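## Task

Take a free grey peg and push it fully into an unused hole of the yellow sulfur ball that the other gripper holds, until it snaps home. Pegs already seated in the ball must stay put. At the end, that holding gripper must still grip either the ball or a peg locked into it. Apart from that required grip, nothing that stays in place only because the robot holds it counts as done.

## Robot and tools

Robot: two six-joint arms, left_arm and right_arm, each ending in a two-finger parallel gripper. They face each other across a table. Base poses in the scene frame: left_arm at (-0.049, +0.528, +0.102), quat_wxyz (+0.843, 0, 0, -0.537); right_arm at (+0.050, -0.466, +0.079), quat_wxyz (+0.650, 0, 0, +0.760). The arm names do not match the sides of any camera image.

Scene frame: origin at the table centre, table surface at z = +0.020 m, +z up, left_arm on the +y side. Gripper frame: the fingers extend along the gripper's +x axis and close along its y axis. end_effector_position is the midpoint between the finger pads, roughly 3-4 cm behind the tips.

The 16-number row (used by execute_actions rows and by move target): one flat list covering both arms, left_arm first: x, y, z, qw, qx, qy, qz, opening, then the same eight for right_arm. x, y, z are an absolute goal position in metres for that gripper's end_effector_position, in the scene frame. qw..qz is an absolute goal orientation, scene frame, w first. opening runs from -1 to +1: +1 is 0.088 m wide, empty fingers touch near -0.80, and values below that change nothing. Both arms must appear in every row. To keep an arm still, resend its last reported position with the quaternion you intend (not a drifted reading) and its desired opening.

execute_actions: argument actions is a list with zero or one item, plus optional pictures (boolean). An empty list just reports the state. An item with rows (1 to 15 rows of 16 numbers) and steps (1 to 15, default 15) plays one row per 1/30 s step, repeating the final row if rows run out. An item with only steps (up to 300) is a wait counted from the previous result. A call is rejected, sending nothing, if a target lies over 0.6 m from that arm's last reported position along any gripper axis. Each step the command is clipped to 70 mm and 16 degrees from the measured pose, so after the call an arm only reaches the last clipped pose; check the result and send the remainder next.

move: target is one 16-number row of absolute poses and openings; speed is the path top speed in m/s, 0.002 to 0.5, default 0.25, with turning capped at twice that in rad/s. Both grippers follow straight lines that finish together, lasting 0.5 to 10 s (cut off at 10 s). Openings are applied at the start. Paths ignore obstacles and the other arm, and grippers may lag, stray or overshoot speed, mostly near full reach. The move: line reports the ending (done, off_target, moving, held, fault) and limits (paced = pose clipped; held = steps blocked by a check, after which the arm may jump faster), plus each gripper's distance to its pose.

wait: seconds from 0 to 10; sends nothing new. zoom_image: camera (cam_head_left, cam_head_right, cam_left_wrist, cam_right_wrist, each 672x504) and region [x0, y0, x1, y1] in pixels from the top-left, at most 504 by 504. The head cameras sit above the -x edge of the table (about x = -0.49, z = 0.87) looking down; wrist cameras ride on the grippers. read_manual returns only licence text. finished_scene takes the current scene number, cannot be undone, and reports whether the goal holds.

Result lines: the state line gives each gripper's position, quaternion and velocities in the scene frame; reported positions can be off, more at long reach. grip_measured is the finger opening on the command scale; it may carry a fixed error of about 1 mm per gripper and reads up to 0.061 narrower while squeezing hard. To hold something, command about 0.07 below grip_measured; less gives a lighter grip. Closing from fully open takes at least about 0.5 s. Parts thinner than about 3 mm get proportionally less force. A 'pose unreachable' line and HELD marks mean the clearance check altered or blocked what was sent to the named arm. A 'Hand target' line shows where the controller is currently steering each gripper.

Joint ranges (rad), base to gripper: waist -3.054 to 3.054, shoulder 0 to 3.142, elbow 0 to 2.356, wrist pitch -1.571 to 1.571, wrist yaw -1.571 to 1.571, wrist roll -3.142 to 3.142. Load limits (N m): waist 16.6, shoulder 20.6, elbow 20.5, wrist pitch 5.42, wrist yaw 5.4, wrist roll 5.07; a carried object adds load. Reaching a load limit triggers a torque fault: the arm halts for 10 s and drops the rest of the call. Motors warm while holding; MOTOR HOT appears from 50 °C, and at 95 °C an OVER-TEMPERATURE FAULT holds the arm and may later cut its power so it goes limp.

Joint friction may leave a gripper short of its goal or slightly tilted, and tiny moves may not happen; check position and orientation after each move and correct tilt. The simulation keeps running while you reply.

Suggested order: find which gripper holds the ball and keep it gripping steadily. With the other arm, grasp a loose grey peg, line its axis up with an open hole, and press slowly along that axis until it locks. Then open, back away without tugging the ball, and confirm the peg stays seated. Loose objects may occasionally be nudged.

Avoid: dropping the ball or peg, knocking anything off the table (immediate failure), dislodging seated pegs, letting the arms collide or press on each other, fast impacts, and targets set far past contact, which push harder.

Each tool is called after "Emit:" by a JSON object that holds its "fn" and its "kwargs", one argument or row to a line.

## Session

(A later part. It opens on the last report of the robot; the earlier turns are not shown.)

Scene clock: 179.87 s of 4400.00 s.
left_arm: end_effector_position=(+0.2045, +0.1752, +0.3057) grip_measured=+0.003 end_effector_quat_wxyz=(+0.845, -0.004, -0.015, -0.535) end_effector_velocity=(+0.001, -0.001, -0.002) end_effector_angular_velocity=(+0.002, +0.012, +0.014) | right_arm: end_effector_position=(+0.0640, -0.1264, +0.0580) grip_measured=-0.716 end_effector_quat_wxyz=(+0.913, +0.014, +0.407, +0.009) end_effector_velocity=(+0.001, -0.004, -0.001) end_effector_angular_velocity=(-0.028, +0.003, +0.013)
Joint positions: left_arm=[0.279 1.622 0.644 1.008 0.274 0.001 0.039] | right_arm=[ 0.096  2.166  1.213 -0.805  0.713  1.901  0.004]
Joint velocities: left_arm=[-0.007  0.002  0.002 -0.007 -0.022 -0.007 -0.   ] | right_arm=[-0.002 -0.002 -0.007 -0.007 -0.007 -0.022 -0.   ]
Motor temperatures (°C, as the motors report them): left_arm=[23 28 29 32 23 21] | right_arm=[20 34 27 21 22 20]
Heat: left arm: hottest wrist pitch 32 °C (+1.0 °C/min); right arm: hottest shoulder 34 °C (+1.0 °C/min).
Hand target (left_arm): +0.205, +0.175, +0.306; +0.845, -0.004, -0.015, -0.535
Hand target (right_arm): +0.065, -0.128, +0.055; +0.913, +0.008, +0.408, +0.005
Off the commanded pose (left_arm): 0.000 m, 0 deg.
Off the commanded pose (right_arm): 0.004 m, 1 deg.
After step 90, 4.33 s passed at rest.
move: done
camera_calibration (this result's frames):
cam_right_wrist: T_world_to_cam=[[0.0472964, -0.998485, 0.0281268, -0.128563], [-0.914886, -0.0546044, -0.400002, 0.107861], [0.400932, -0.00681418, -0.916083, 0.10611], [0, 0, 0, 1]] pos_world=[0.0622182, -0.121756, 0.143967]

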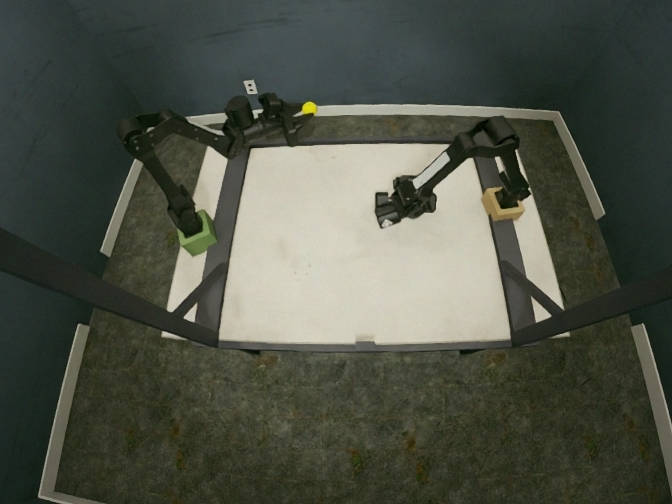

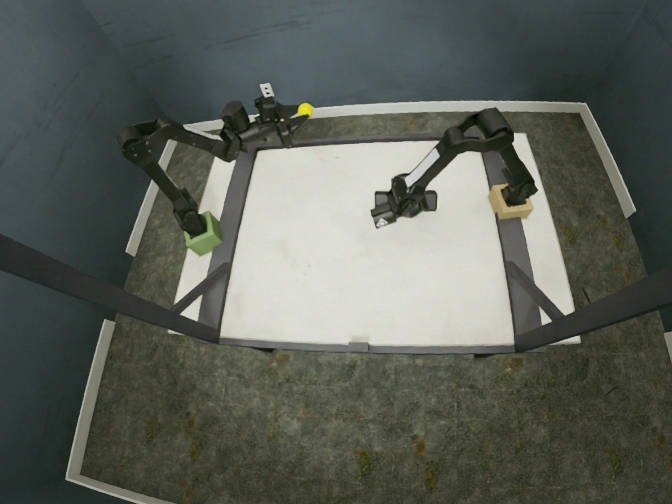

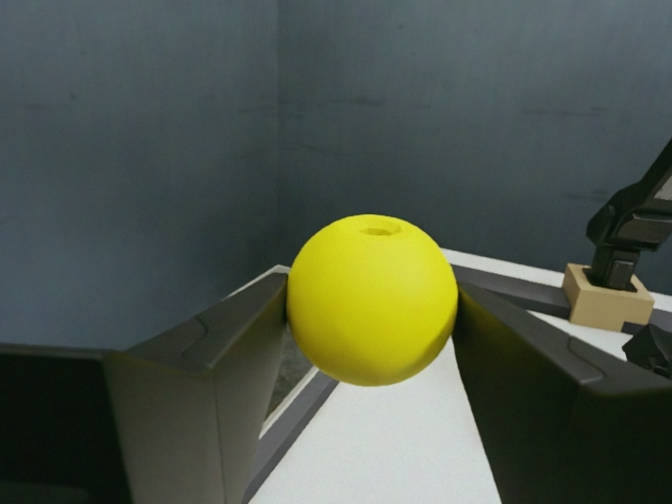

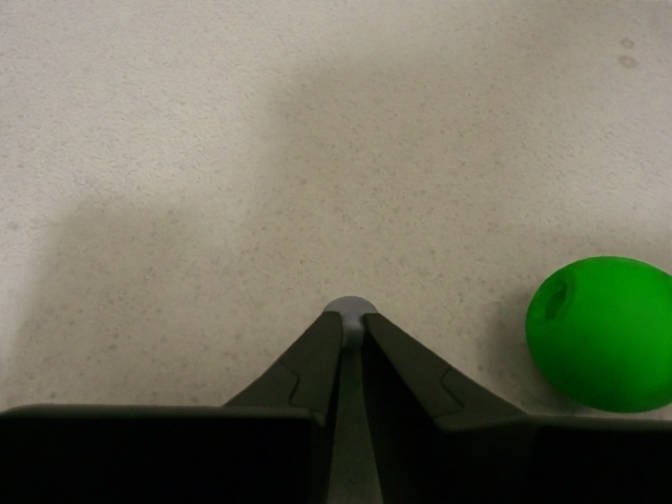

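Emit:
{"fn": "zoom_image", "kwargs": {
  "camera": "cam_right_wrist",
  "region": [300, 280, 400, 380]
}}

Region (300, 280, 400, 380) of cam_right_wrist's 672x504 image, scaled by 5.040, with more detail than that image has.

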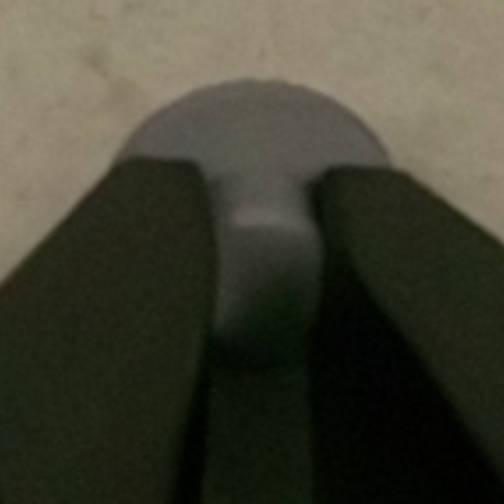

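Emit:
{"fn": "move", "kwargs": {
  "target": [0.0304,0.0209,0.1575,0.9174,0.2091,0.0560,-0.3340,-0.07, 0.046,-0.085,0.262,0.6091,0.3840,0.6883,-0.0883,-0.79],
  "speed": 0.2
}}

Scene clock: 265.20 s of 4400.00 s.
left_arm: end_effector_position=(+0.0294, +0.0227, +0.1623) grip_measured=+0.003 end_effector_quat_wxyz=(+0.917, +0.207, +0.054, -0.336) end_effector_velocity=(-0.001, -0.005, +0.004) end_effector_angular_velocity=(-0.008, +0.002, +0.006) | right_arm: end_effector_position=(+0.0457, -0.0853, +0.2571) grip_measured=-0.716 end_effector_quat_wxyz=(+0.613, +0.379, +0.687, -0.089) end_effector_velocity=(-0.002, +0.000, +0.002) end_effector_angular_velocity=(+0.011, +0.017, +0.013)
Joint positions: left_arm=[-0.526  2.246  1.181  0.638 -0.959  0.005  0.039] | right_arm=[-0.124  1.642  1.441 -0.946  0.054  2.284  0.004]
Joint velocities: left_arm=[-0.002  0.002  0.027 -0.022 -0.007 -0.007  0.   ] | right_arm=[-0.002 -0.007 -0.002  0.007 -0.022 -0.007 -0.   ]
Motor temperatures (°C, as the motors report them): left_arm=[23 29 30 33 23 21] | right_arm=[20 37 28 21 21 20]
Heat: left arm: hottest wrist pitch 33 °C (+1.0 °C/min); right arm: hottest shoulder 37 °C (+2.0 °C/min).
Hand target (left_arm): +0.029, +0.021, +0.158; +0.917, +0.209, +0.055, -0.334
Hand target (right_arm): +0.046, -0.085, +0.262; +0.609, +0.385, +0.688, -0.087
Off the commanded pose (left_arm): 0.005 m, 0 deg.
Off the commanded pose (right_arm): 0.005 m, 1 deg.
After step 90, 79.10 s passed at rest.
move: done
camera_calibration (this result's frames):
cam_left_wrist: T_world_to_cam=[[-0.630176, -0.711633, -0.310574, 0.0906141], [-0.283582, 0.583303, -0.761143, 0.138836], [0.722813, -0.391581, -0.56939, 0.157808], [0, 0, 0, 1]] pos_world=[-0.0175911, 0.0452948, 0.223671]
cam_right_wrist: T_world_to_cam=[[-0.57379, -0.743649, -0.343148, 0.0532946], [-0.786234, 0.382823, 0.48506, -0.023165], [-0.22935, 0.548118, -0.804342, 0.34349], [0, 0, 0, 1]] pos_world=[0.0911462, -0.139772, 0.305807]

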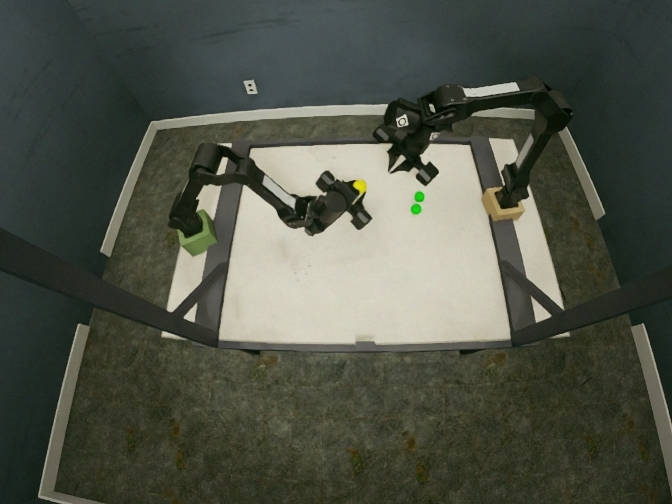

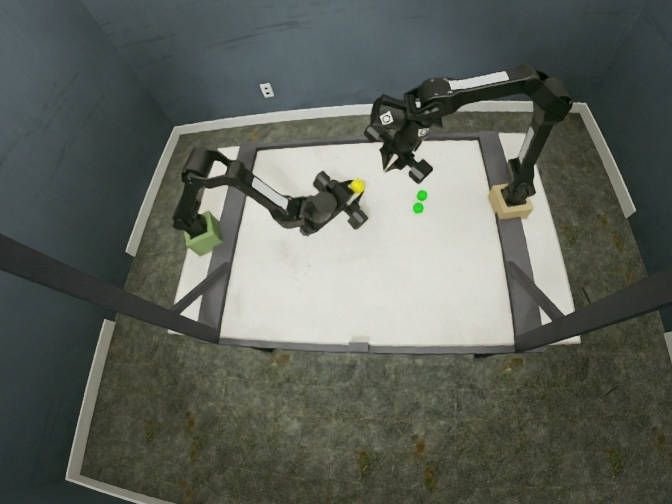

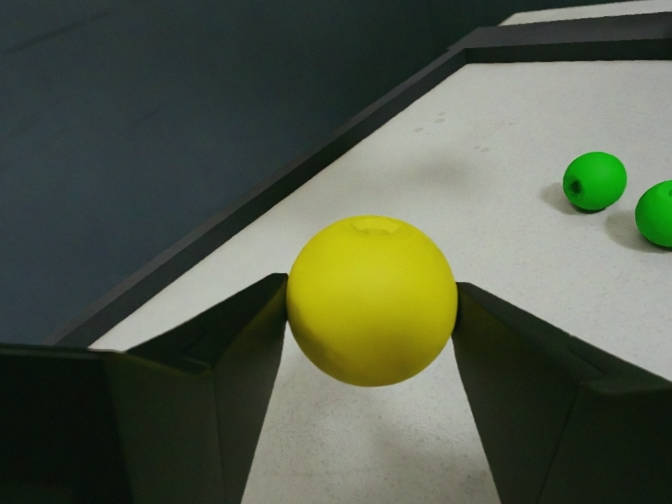

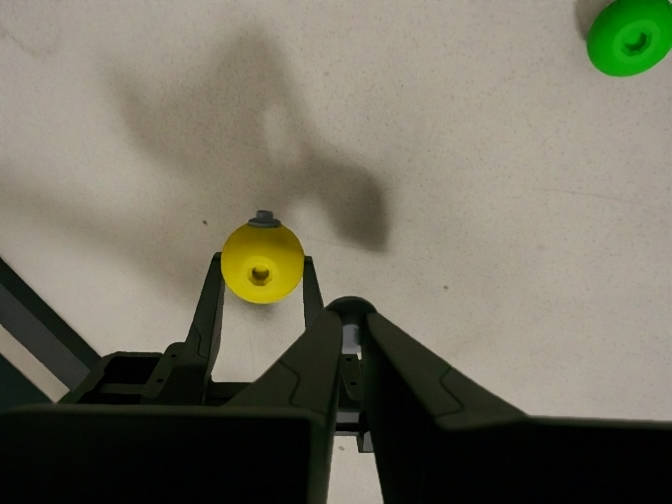

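Emit:
{"fn": "zoom_image", "kwargs": {
  "camera": "cam_right_wrist",
  "region": [200, 195, 330, 325]
}}

Region (200, 195, 330, 325) of cam_right_wrist's 672x504 image, scaled by 3.877, with more detail than that image has.

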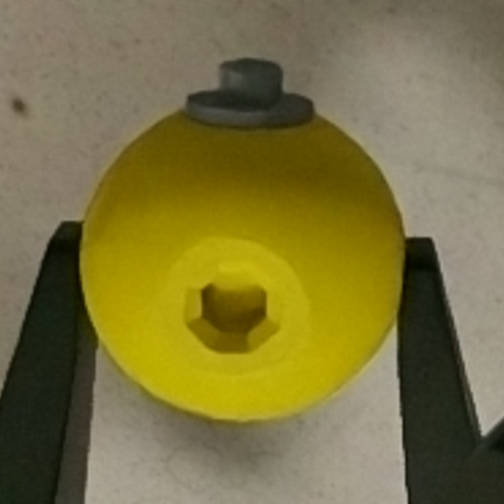

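Emit:
{"fn": "move", "kwargs": {
  "target": [0.0294,0.0227,0.1623,0.917,0.207,0.054,-0.336,-0.07, 0.0530,-0.0269,0.2255,0.6091,0.3840,0.6883,-0.0883,-0.79],
  "speed": 0.1
}}

Scene clock: 289.73 s of 4400.00 s.
left_arm: end_effector_position=(+0.0295, +0.0225, +0.1624) grip_measured=+0.003 end_effector_quat_wxyz=(+0.917, +0.207, +0.054, -0.336) end_effector_velocity=(-0.000, +0.003, -0.002) end_effector_angular_velocity=(+0.018, -0.008, +0.002) | right_arm: end_effector_position=(+0.0525, -0.0295, +0.2284) grip_measured=-0.716 end_effector_quat_wxyz=(+0.608, +0.386, +0.688, -0.086) end_effector_velocity=(-0.000, -0.002, -0.001) end_effector_angular_velocity=(-0.008, +0.003, +0.007)
Joint positions: left_arm=[-0.526  2.246  1.183  0.635 -0.96   0.004  0.039] | right_arm=[-0.148  1.844  1.56  -0.846  0.042  2.269  0.004]
Joint velocities: left_arm=[-0.002 -0.002 -0.007 -0.007 -0.007  0.007 -0.   ] | right_arm=[-0.002 -0.002 -0.002 -0.007 -0.007 -0.007 -0.   ]
Motor temperatures (°C, as the motors report them): left_arm=[23 32 30 31 23 21] | right_arm=[20 38 30 22 21 20]
Heat: left arm: hottest shoulder 32 °C (-1.0 °C/min); right arm: hottest shoulder 38 °C (+2.0 °C/min).
Hand target (left_arm): +0.029, +0.023, +0.162; +0.917, +0.207, +0.054, -0.336
Hand target (right_arm): +0.053, -0.027, +0.225; +0.609, +0.384, +0.688, -0.088
Off the commanded pose (left_arm): 0.000 m, 0 deg.
Off the commanded pose (right_arm): 0.004 m, 0 deg.
After step 90, 20.37 s passed at rest.
move: done
camera_calibration (this result's frames):
cam_left_wrist: T_world_to_cam=[[-0.629569, -0.71217, -0.310574, 0.0905942], [-0.284345, 0.583205, -0.760934, 0.139024], [0.723042, -0.39075, -0.56967, 0.157817], [0, 0, 0, 1]] pos_world=[-0.0175423, 0.0451059, 0.223828]
cam_right_wrist: T_world_to_cam=[[-0.579632, -0.734697, -0.352486, 0.0915301], [-0.78188, 0.379587, 0.494548, -0.0276786], [-0.229544, 0.562258, -0.794466, 0.289527], [0, 0, 0, 1]] pos_world=[0.0978716, -0.0850355, 0.275971]

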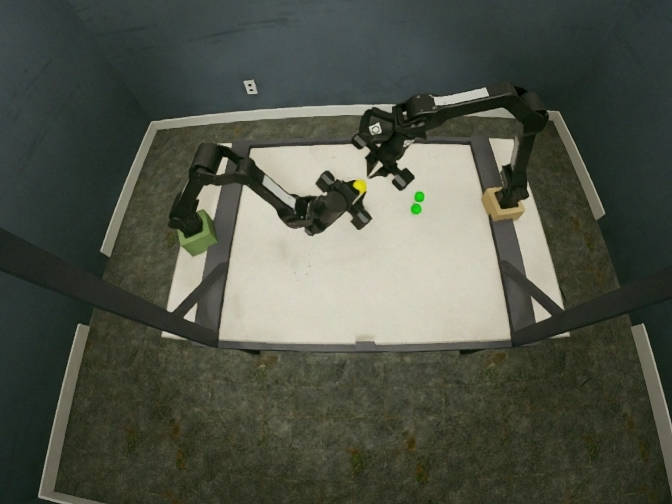

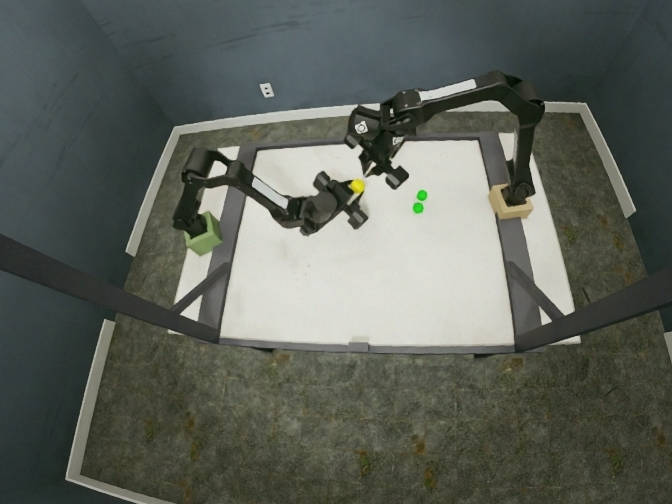

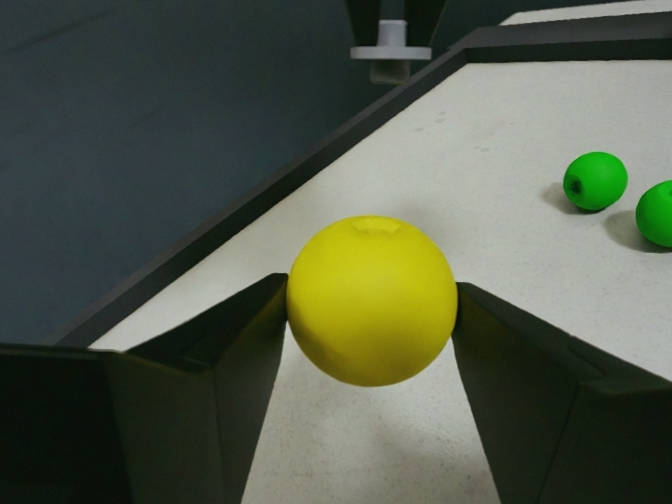

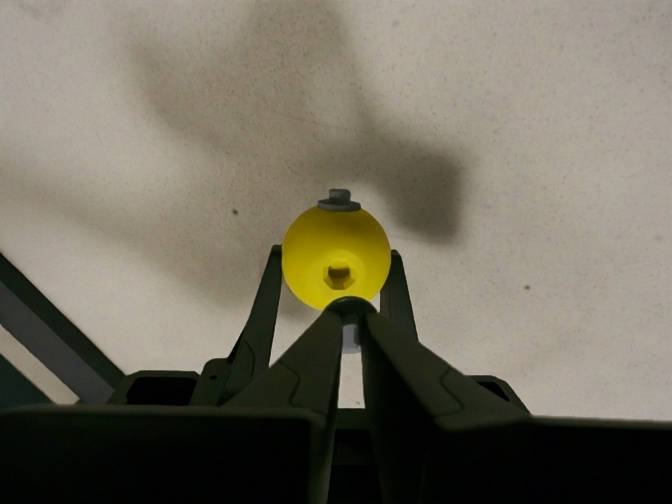

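The peg is now visible from the left wrist camera. I'll zoom in on both views to measure alignment.

Emit:
{"fn": "zoom_image", "kwargs": {
  "camera": "cam_left_wrist",
  "region": [280, 0, 480, 260]
}}

Emit:
{"fn": "zoom_image", "kwargs": {
  "camera": "cam_right_wrist",
  "region": [270, 180, 410, 340]
}}

Region (280, 0, 480, 260) of cam_left_wrist's 672x504 image, scaled by 1.938, with more detail than that image has; it fills the left 388 columns of this view, and the rest is white.

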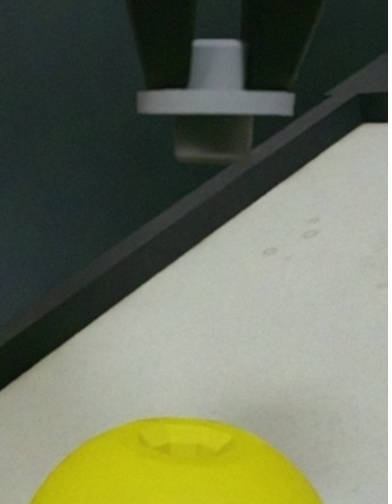

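Region (270, 180, 410, 340) of cam_right_wrist's 672x504 image, scaled by 3.150, with more detail than that image has; it fills the left 441 columns of this view, and the rest is white.

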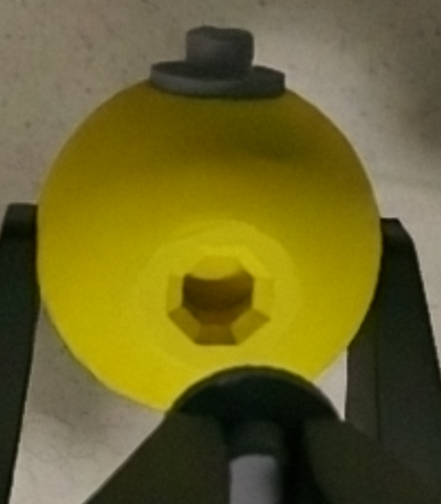

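Emit:
{"fn": "move", "kwargs": {
  "target": [0.0294,0.0227,0.1623,0.917,0.207,0.054,-0.336,-0.07, 0.0543,-0.0172,0.2059,0.6091,0.3840,0.6883,-0.0883,-0.79],
  "speed": 0.05
}}

Scene clock: 312.50 s of 4400.00 s.
left_arm: end_effector_position=(+0.0295, +0.0225, +0.1624) grip_measured=+0.003 end_effector_quat_wxyz=(+0.917, +0.207, +0.054, -0.336) end_effector_velocity=(+0.001, +0.002, +0.003) end_effector_angular_velocity=(-0.025, +0.005, +0.023) | right_arm: end_effector_position=(+0.0537, -0.0159, +0.2154) grip_measured=-0.716 end_effector_quat_wxyz=(+0.605, +0.392, +0.689, -0.080) end_effector_velocity=(-0.002, -0.005, -0.004) end_effector_angular_velocity=(-0.027, +0.016, +0.014)
Joint positions: left_arm=[-0.526  2.246  1.183  0.635 -0.96   0.004  0.039] | right_arm=[-0.151  1.888  1.558 -0.783  0.041  2.266  0.004]
Joint velocities: left_arm=[-0.002 -0.002 -0.002  0.007 -0.022 -0.022 -0.   ] | right_arm=[-0.002  0.002 -0.002 -0.022 -0.022 -0.007 -0.   ]
Motor temperatures (°C, as the motors report them): left_arm=[23 36 30 31 23 21] | right_arm=[20 38 32 23 21 20]
Heat: left arm: hottest shoulder 36 °C (+3.0 °C/min); right arm: hottest shoulder 38 °C (+2.0 °C/min).
Hand target (left_arm): +0.029, +0.023, +0.162; +0.917, +0.207, +0.054, -0.336
Hand target (right_arm): +0.054, -0.017, +0.206; +0.609, +0.384, +0.688, -0.088
Off the commanded pose (left_arm): 0.000 m, 0 deg.
Off the commanded pose (right_arm): 0.010 m, 1 deg.
After step 90, 18.90 s passed at rest.
move: off_target (right_arm)
camera_calibration (this result's frames):
cam_left_wrist: T_world_to_cam=[[-0.629569, -0.71217, -0.310574, 0.0905942], [-0.284345, 0.583205, -0.760934, 0.139024], [0.723042, -0.39075, -0.56967, 0.157817], [0, 0, 0, 1]] pos_world=[-0.0175423, 0.0451059, 0.223828]
cam_right_wrist: T_world_to_cam=[[-0.580021, -0.728131, -0.365241, 0.100518], [-0.781681, 0.371323, 0.501093, -0.02698], [-0.229239, 0.576146, -0.784541, 0.269938], [0, 0, 0, 1]] pos_world=[0.0990932, -0.0723155, 0.26201]

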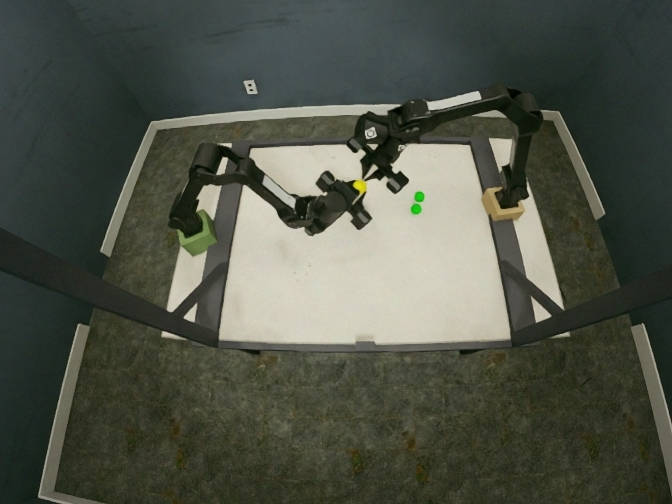

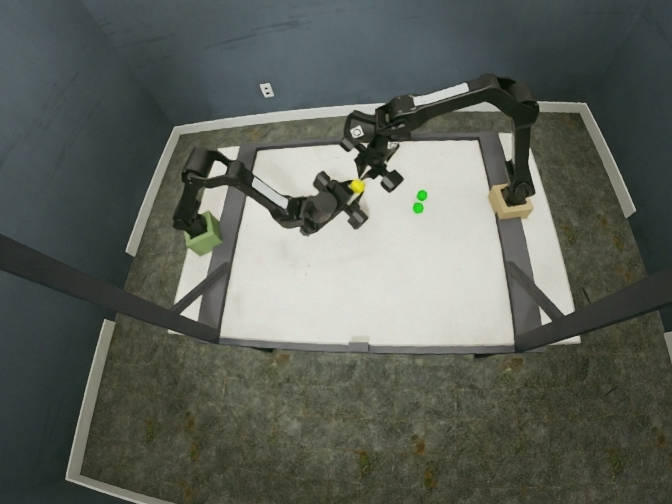

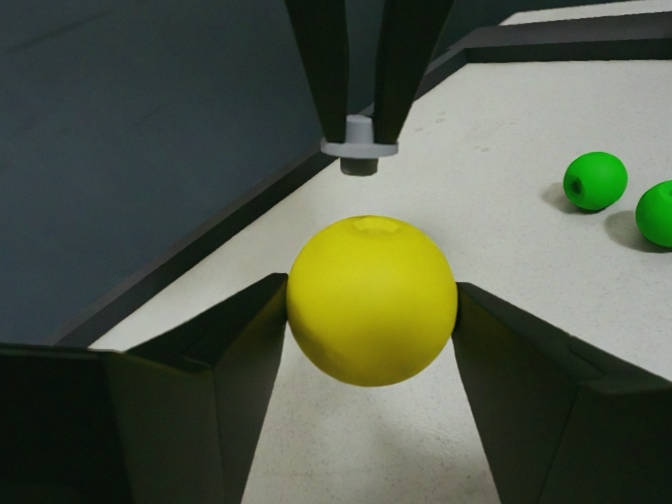

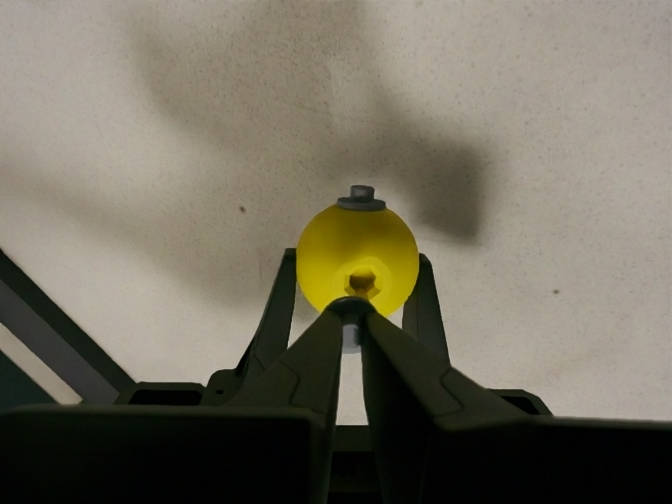

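Emit:
{"fn": "zoom_image", "kwargs": {
  "camera": "cam_left_wrist",
  "region": [300, 100, 450, 260]
}}

Emit:
{"fn": "zoom_image", "kwargs": {
  "camera": "cam_right_wrist",
  "region": [285, 180, 435, 340]
}}

Region (300, 100, 450, 260) of cam_left_wrist's 672x504 image, scaled by 3.150, with more detail than that image has; it fills the left 472 columns of this view, and the rest is white.

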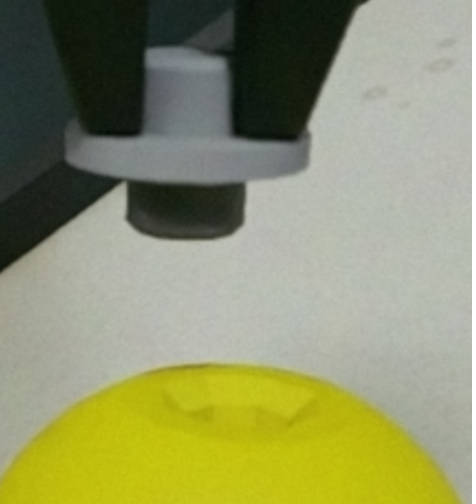

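Region (285, 180, 435, 340) of cam_right_wrist's 672x504 image, scaled by 3.150, with more detail than that image has; it fills the left 472 columns of this view, and the rest is white.

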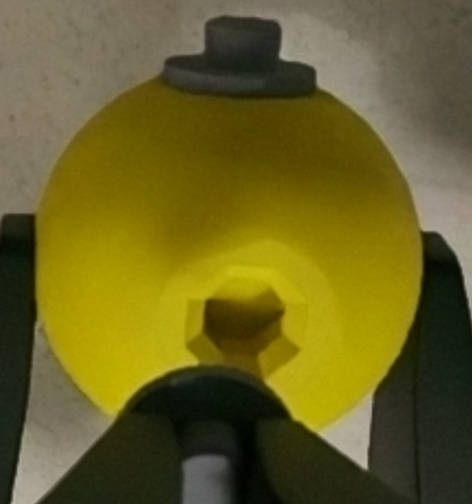

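Emit:
{"fn": "move", "kwargs": {
  "target": [0.0294,0.0227,0.1623,0.917,0.207,0.054,-0.336,-0.07, 0.0545,-0.0201,0.1986,0.6104,0.3819,0.6880,-0.0907,-0.79],
  "speed": 0.03
}}

Scene clock: 358.83 s of 4400.00 s.
left_arm: end_effector_position=(+0.0295, +0.0225, +0.1624) grip_measured=+0.003 end_effector_quat_wxyz=(+0.917, +0.207, +0.054, -0.336) end_effector_velocity=(+0.002, +0.001, +0.001) end_effector_angular_velocity=(-0.003, +0.001, +0.011) | right_arm: end_effector_position=(+0.0537, -0.0184, +0.2074) grip_measured=-0.716 end_effector_quat_wxyz=(+0.607, +0.389, +0.688, -0.083) end_effector_velocity=(-0.002, -0.003, -0.002) end_effector_angular_velocity=(-0.012, +0.010, -0.001)
Joint positions: left_arm=[-0.526  2.246  1.183  0.635 -0.96   0.004  0.039] | right_arm=[-0.151  1.888  1.529 -0.764  0.041  2.266  0.004]
Joint velocities: left_arm=[ 0.002 -0.002  0.002 -0.007 -0.007 -0.007 -0.   ] | right_arm=[ 0.002 -0.002 -0.007 -0.007 -0.007  0.007 -0.   ]
Motor temperatures (°C, as the motors report them): left_arm=[23 40 29 32 23 21] | right_arm=[20 38 31 24 21 20]
Heat: left arm: hottest shoulder 40 °C (+6.1 °C/min); right arm: hottest shoulder 38 °C (+0.0 °C/min).
Hand target (left_arm): +0.029, +0.023, +0.162; +0.917, +0.207, +0.054, -0.336
Hand target (right_arm): +0.054, -0.020, +0.199; +0.610, +0.382, +0.688, -0.091
Off the commanded pose (left_arm): 0.000 m, 0 deg.
Off the commanded pose (right_arm): 0.009 m, 1 deg.
After step 90, 42.50 s passed at rest.
move: off_target (right_arm)
camera_calibration (this result's frames):
cam_left_wrist: T_world_to_cam=[[-0.629569, -0.71217, -0.310574, 0.0905942], [-0.284345, 0.583205, -0.760934, 0.139024], [0.723042, -0.39075, -0.56967, 0.157817], [0, 0, 0, 1]] pos_world=[-0.0175423, 0.0451059, 0.223828]
cam_right_wrist: T_world_to_cam=[[-0.579385, -0.731813, -0.358836, 0.0943378], [-0.782018, 0.375054, 0.497776, -0.021306], [-0.229696, 0.56902, -0.789592, 0.266], [0, 0, 0, 1]] pos_world=[0.0990954, -0.0743309, 0.254489]

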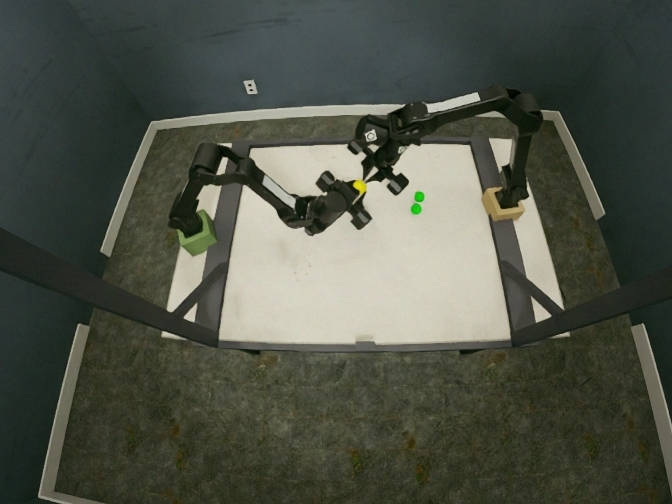

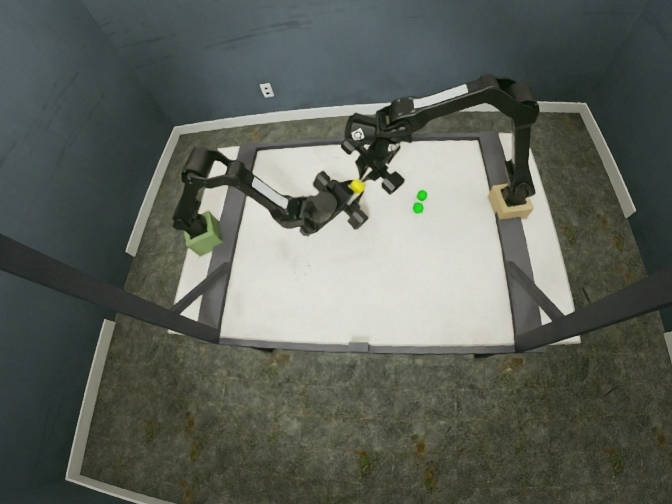

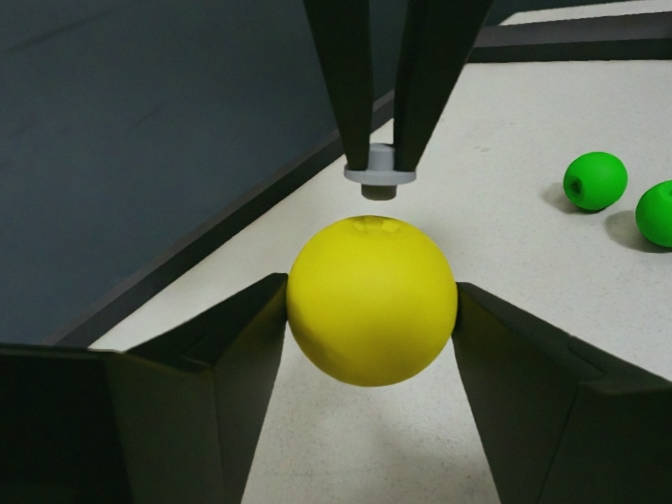

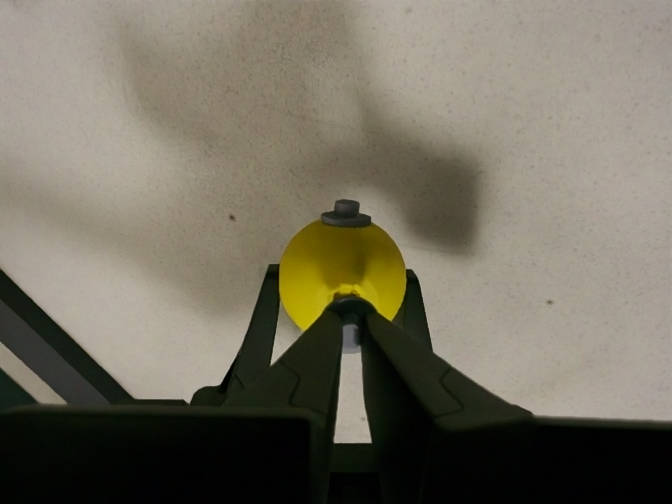

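Emit:
{"fn": "zoom_image", "kwargs": {
  "camera": "cam_left_wrist",
  "region": [320, 135, 440, 255]
}}

Emit:
{"fn": "zoom_image", "kwargs": {
  "camera": "cam_right_wrist",
  "region": [270, 190, 420, 350]
}}

Region (320, 135, 440, 255) of cam_left_wrist's 672x504 image, scaled by 4.200, with more detail than that image has.

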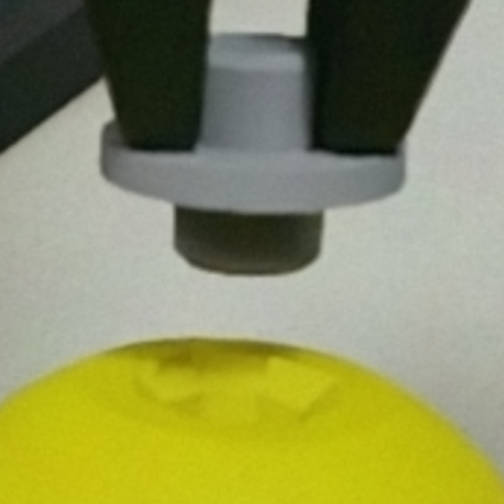

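Region (270, 190, 420, 350) of cam_right_wrist's 672x504 image, scaled by 3.150, with more detail than that image has; it fills the left 472 columns of this view, and the rest is white.

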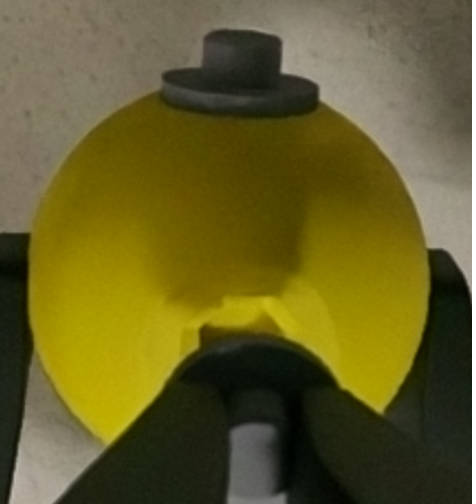

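Emit:
{"fn": "move", "kwargs": {
  "target": [0.0294,0.0227,0.1623,0.917,0.207,0.054,-0.336,-0.07, 0.0553,-0.0166,0.1886,0.6112,0.3807,0.6878,-0.0921,-0.79],
  "speed": 0.02
}}

Scene clock: 376.83 s of 4400.00 s.
left_arm: end_effector_position=(+0.0295, +0.0225, +0.1624) grip_measured=+0.003 end_effector_quat_wxyz=(+0.917, +0.207, +0.054, -0.336) end_effector_velocity=(+0.001, +0.004, -0.001) end_effector_angular_velocity=(+0.006, -0.006, +0.019) | right_arm: end_effector_position=(+0.0544, -0.0147, +0.1990) grip_measured=-0.716 end_effector_quat_wxyz=(+0.607, +0.389, +0.688, -0.083) end_effector_velocity=(-0.002, -0.002, -0.001) end_effector_angular_velocity=(-0.007, +0.023, +0.001)
Joint positions: left_arm=[-0.526  2.246  1.183  0.635 -0.96   0.004  0.039] | right_arm=[-0.153  1.906  1.52  -0.736  0.04   2.264  0.004]
Joint velocities: left_arm=[-0.002 -0.002 -0.007 -0.007 -0.022 -0.007 -0.   ] | right_arm=[-0.002 -0.002 -0.002 -0.007 -0.022  0.007 -0.   ]
Motor temperatures (°C, as the motors report them): left_arm=[23 41 29 32 23 21] | right_arm=[20 39 31 24 21 20]
Heat: left arm: hottest shoulder 41 °C (+5.1 °C/min); right arm: hottest shoulder 39 °C (+1.0 °C/min).
Hand target (left_arm): +0.029, +0.023, +0.162; +0.917, +0.207, +0.054, -0.336
Hand target (right_arm): +0.055, -0.017, +0.189; +0.611, +0.381, +0.688, -0.092
Off the commanded pose (left_arm): 0.000 m, 0 deg.
Off the commanded pose (right_arm): 0.011 m, 1 deg.
After step 90, 13.80 s passed at rest.
move: off_target (right_arm)
camera_calibration (this result's frames):
cam_left_wrist: T_world_to_cam=[[-0.629569, -0.71217, -0.310574, 0.0905942], [-0.284345, 0.583205, -0.760934, 0.139024], [0.723042, -0.39075, -0.56967, 0.157817], [0, 0, 0, 1]] pos_world=[-0.0175423, 0.0451059, 0.223828]
cam_right_wrist: T_world_to_cam=[[-0.579542, -0.731718, -0.358776, 0.0944153], [-0.78193, 0.375244, 0.497773, -0.0179225], [-0.229601, 0.569018, -0.789621, 0.257435], [0, 0, 0, 1]] pos_world=[0.0998108, -0.0706745, 0.246071]

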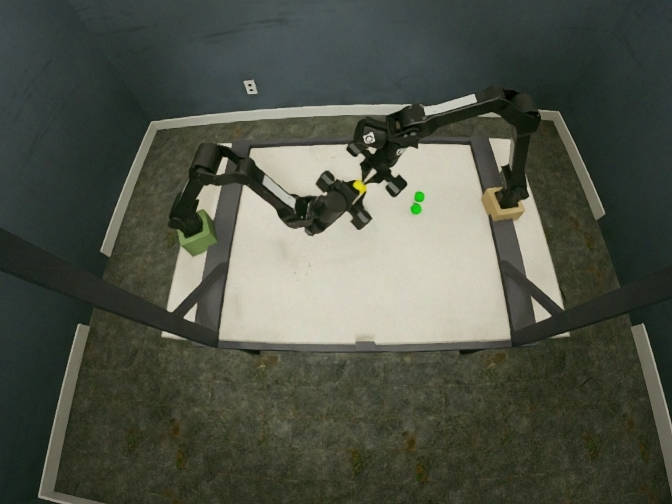

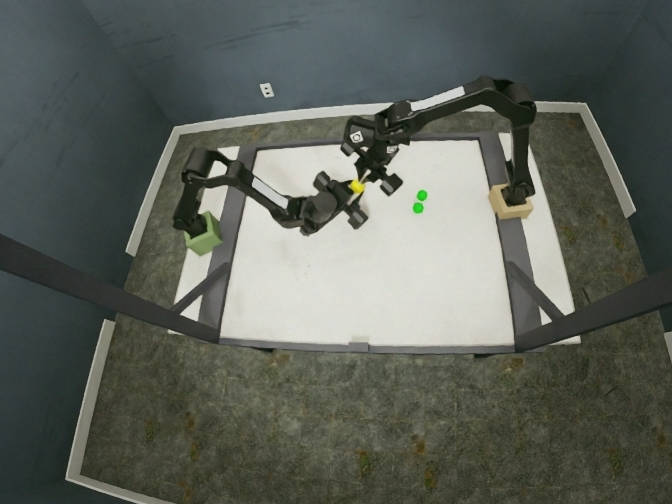

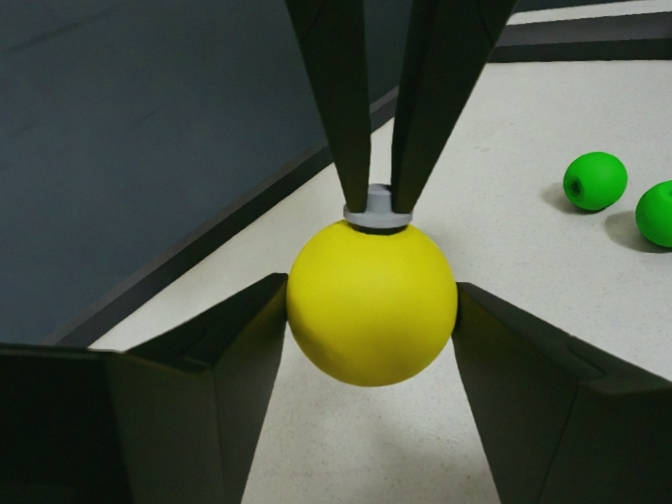

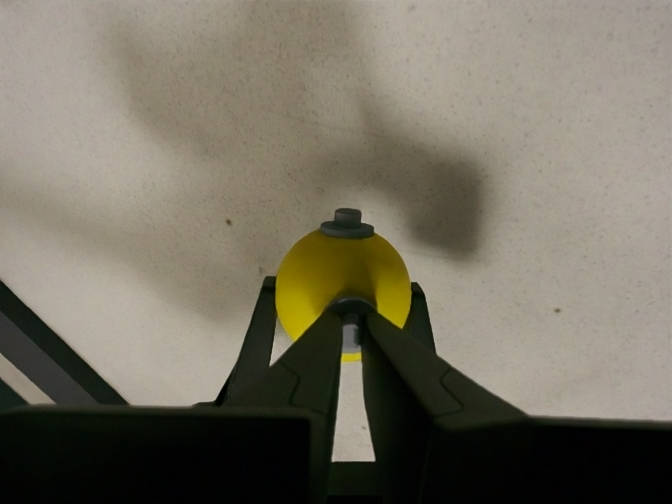

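Emit:
{"fn": "zoom_image", "kwargs": {
  "camera": "cam_left_wrist",
  "region": [325, 170, 435, 260]
}}

Region (325, 170, 435, 260) of cam_left_wrist's 672x504 image, scaled by 4.582, with more detail than that image has; it fills the top 412 rows of this view, and the rest is white.

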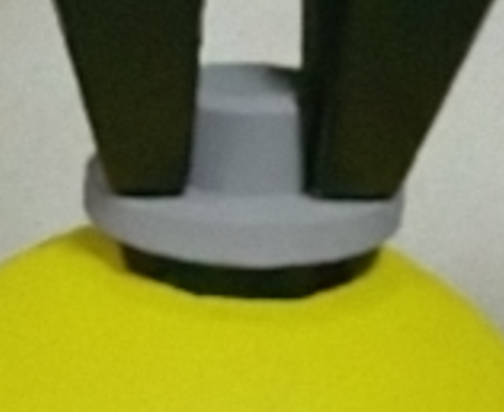

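Emit:
{"fn": "move", "kwargs": {
  "target": [0.0294,0.0227,0.1623,0.917,0.207,0.054,-0.336,-0.07, 0.0557,-0.0123,0.1796,0.6112,0.3807,0.6878,-0.0921,-0.79],
  "speed": 0.02
}}

Scene clock: 382.83 s of 4400.00 s.
left_arm: end_effector_position=(+0.0300, +0.0240, +0.1607) grip_measured=+0.003 end_effector_quat_wxyz=(+0.917, +0.211, +0.055, -0.334) end_effector_velocity=(-0.003, +0.002, -0.002) end_effector_angular_velocity=(+0.016, -0.001, +0.001) | right_arm: end_effector_position=(+0.0549, -0.0114, +0.1934) grip_measured=-0.716 end_effector_quat_wxyz=(+0.606, +0.390, +0.688, -0.082) end_effector_velocity=(-0.002, +0.001, +0.001) end_effector_angular_velocity=(+0.007, +0.017, +0.014)
Joint positions: left_arm=[-0.526  2.246  1.179  0.631 -0.962  0.004  0.039] | right_arm=[-0.154  1.92   1.515 -0.714  0.04   2.263  0.004]
Joint velocities: left_arm=[-0.007 -0.002 -0.002 -0.022 -0.007 -0.007 -0.   ] | right_arm=[-0.002 -0.002 -0.002  0.007 -0.022 -0.007 -0.   ]
Motor temperatures (°C, as the motors report them): left_arm=[23 41 29 32 23 21] | right_arm=[20 39 31 24 21 20]
Heat: left arm: hottest shoulder 41 °C (+4.0 °C/min); right arm: hottest shoulder 39 °C (+1.0 °C/min).
Hand target (left_arm): +0.029, +0.023, +0.162; +0.917, +0.207, +0.054, -0.336
Hand target (right_arm): +0.056, -0.013, +0.180; +0.611, +0.381, +0.688, -0.092
Off the commanded pose (left_arm): 0.002 m, 0 deg.
Off the commanded pose (right_arm): 0.014 m, 2 deg.
After step 90, 1.80 s passed at rest.
move: off_target (right_arm)
camera_calibration (this result's frames):
cam_left_wrist: T_world_to_cam=[[-0.62758, -0.710896, -0.317443, 0.0924254], [-0.284411, 0.588892, -0.756517, 0.136146], [0.724744, -0.384491, -0.571763, 0.157191], [0, 0, 0, 1]] pos_world=[-0.0171973, 0.0459678, 0.222213]
cam_right_wrist: T_world_to_cam=[[-0.579763, -0.730323, -0.361251, 0.0956488], [-0.78181, 0.373776, 0.499064, -0.0163403], [-0.229451, 0.571769, -0.787676, 0.250892], [0, 0, 0, 1]] pos_world=[0.100246, -0.06749, 0.24033]

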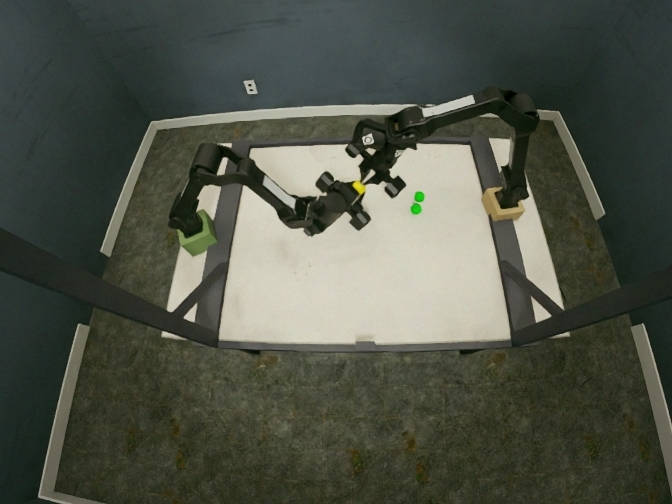

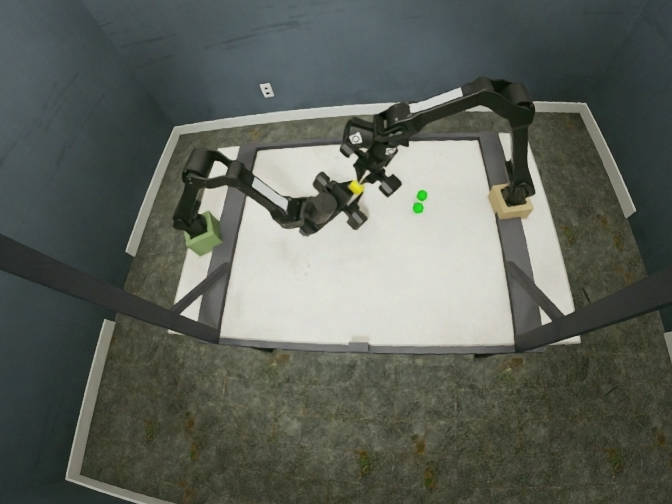

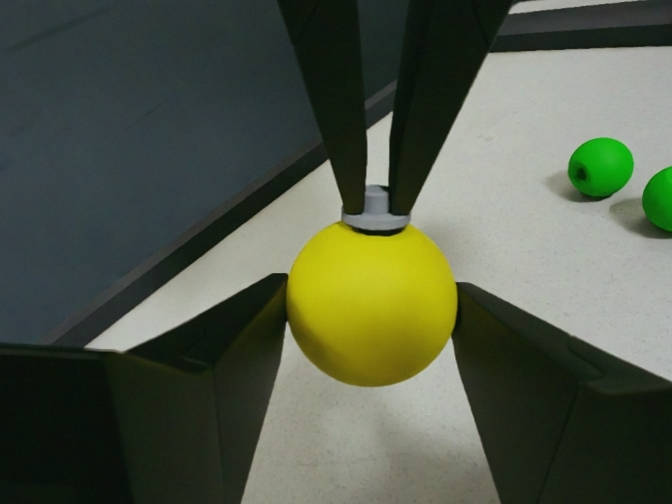

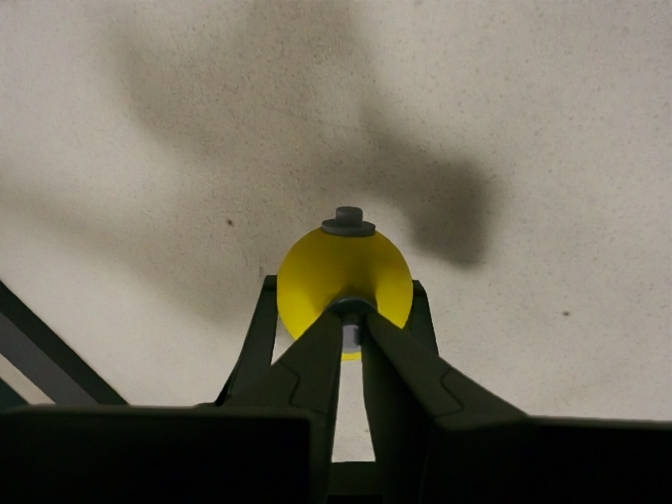

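Emit:
{"fn": "zoom_image", "kwargs": {
  "camera": "cam_left_wrist",
  "region": [325, 170, 435, 260]
}}

Region (325, 170, 435, 260) of cam_left_wrist's 672x504 image, scaled by 4.582, with more detail than that image has; it fills the top 412 rows of this view, and the rest is white.

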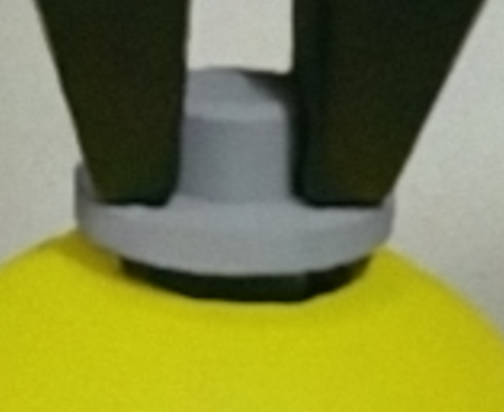

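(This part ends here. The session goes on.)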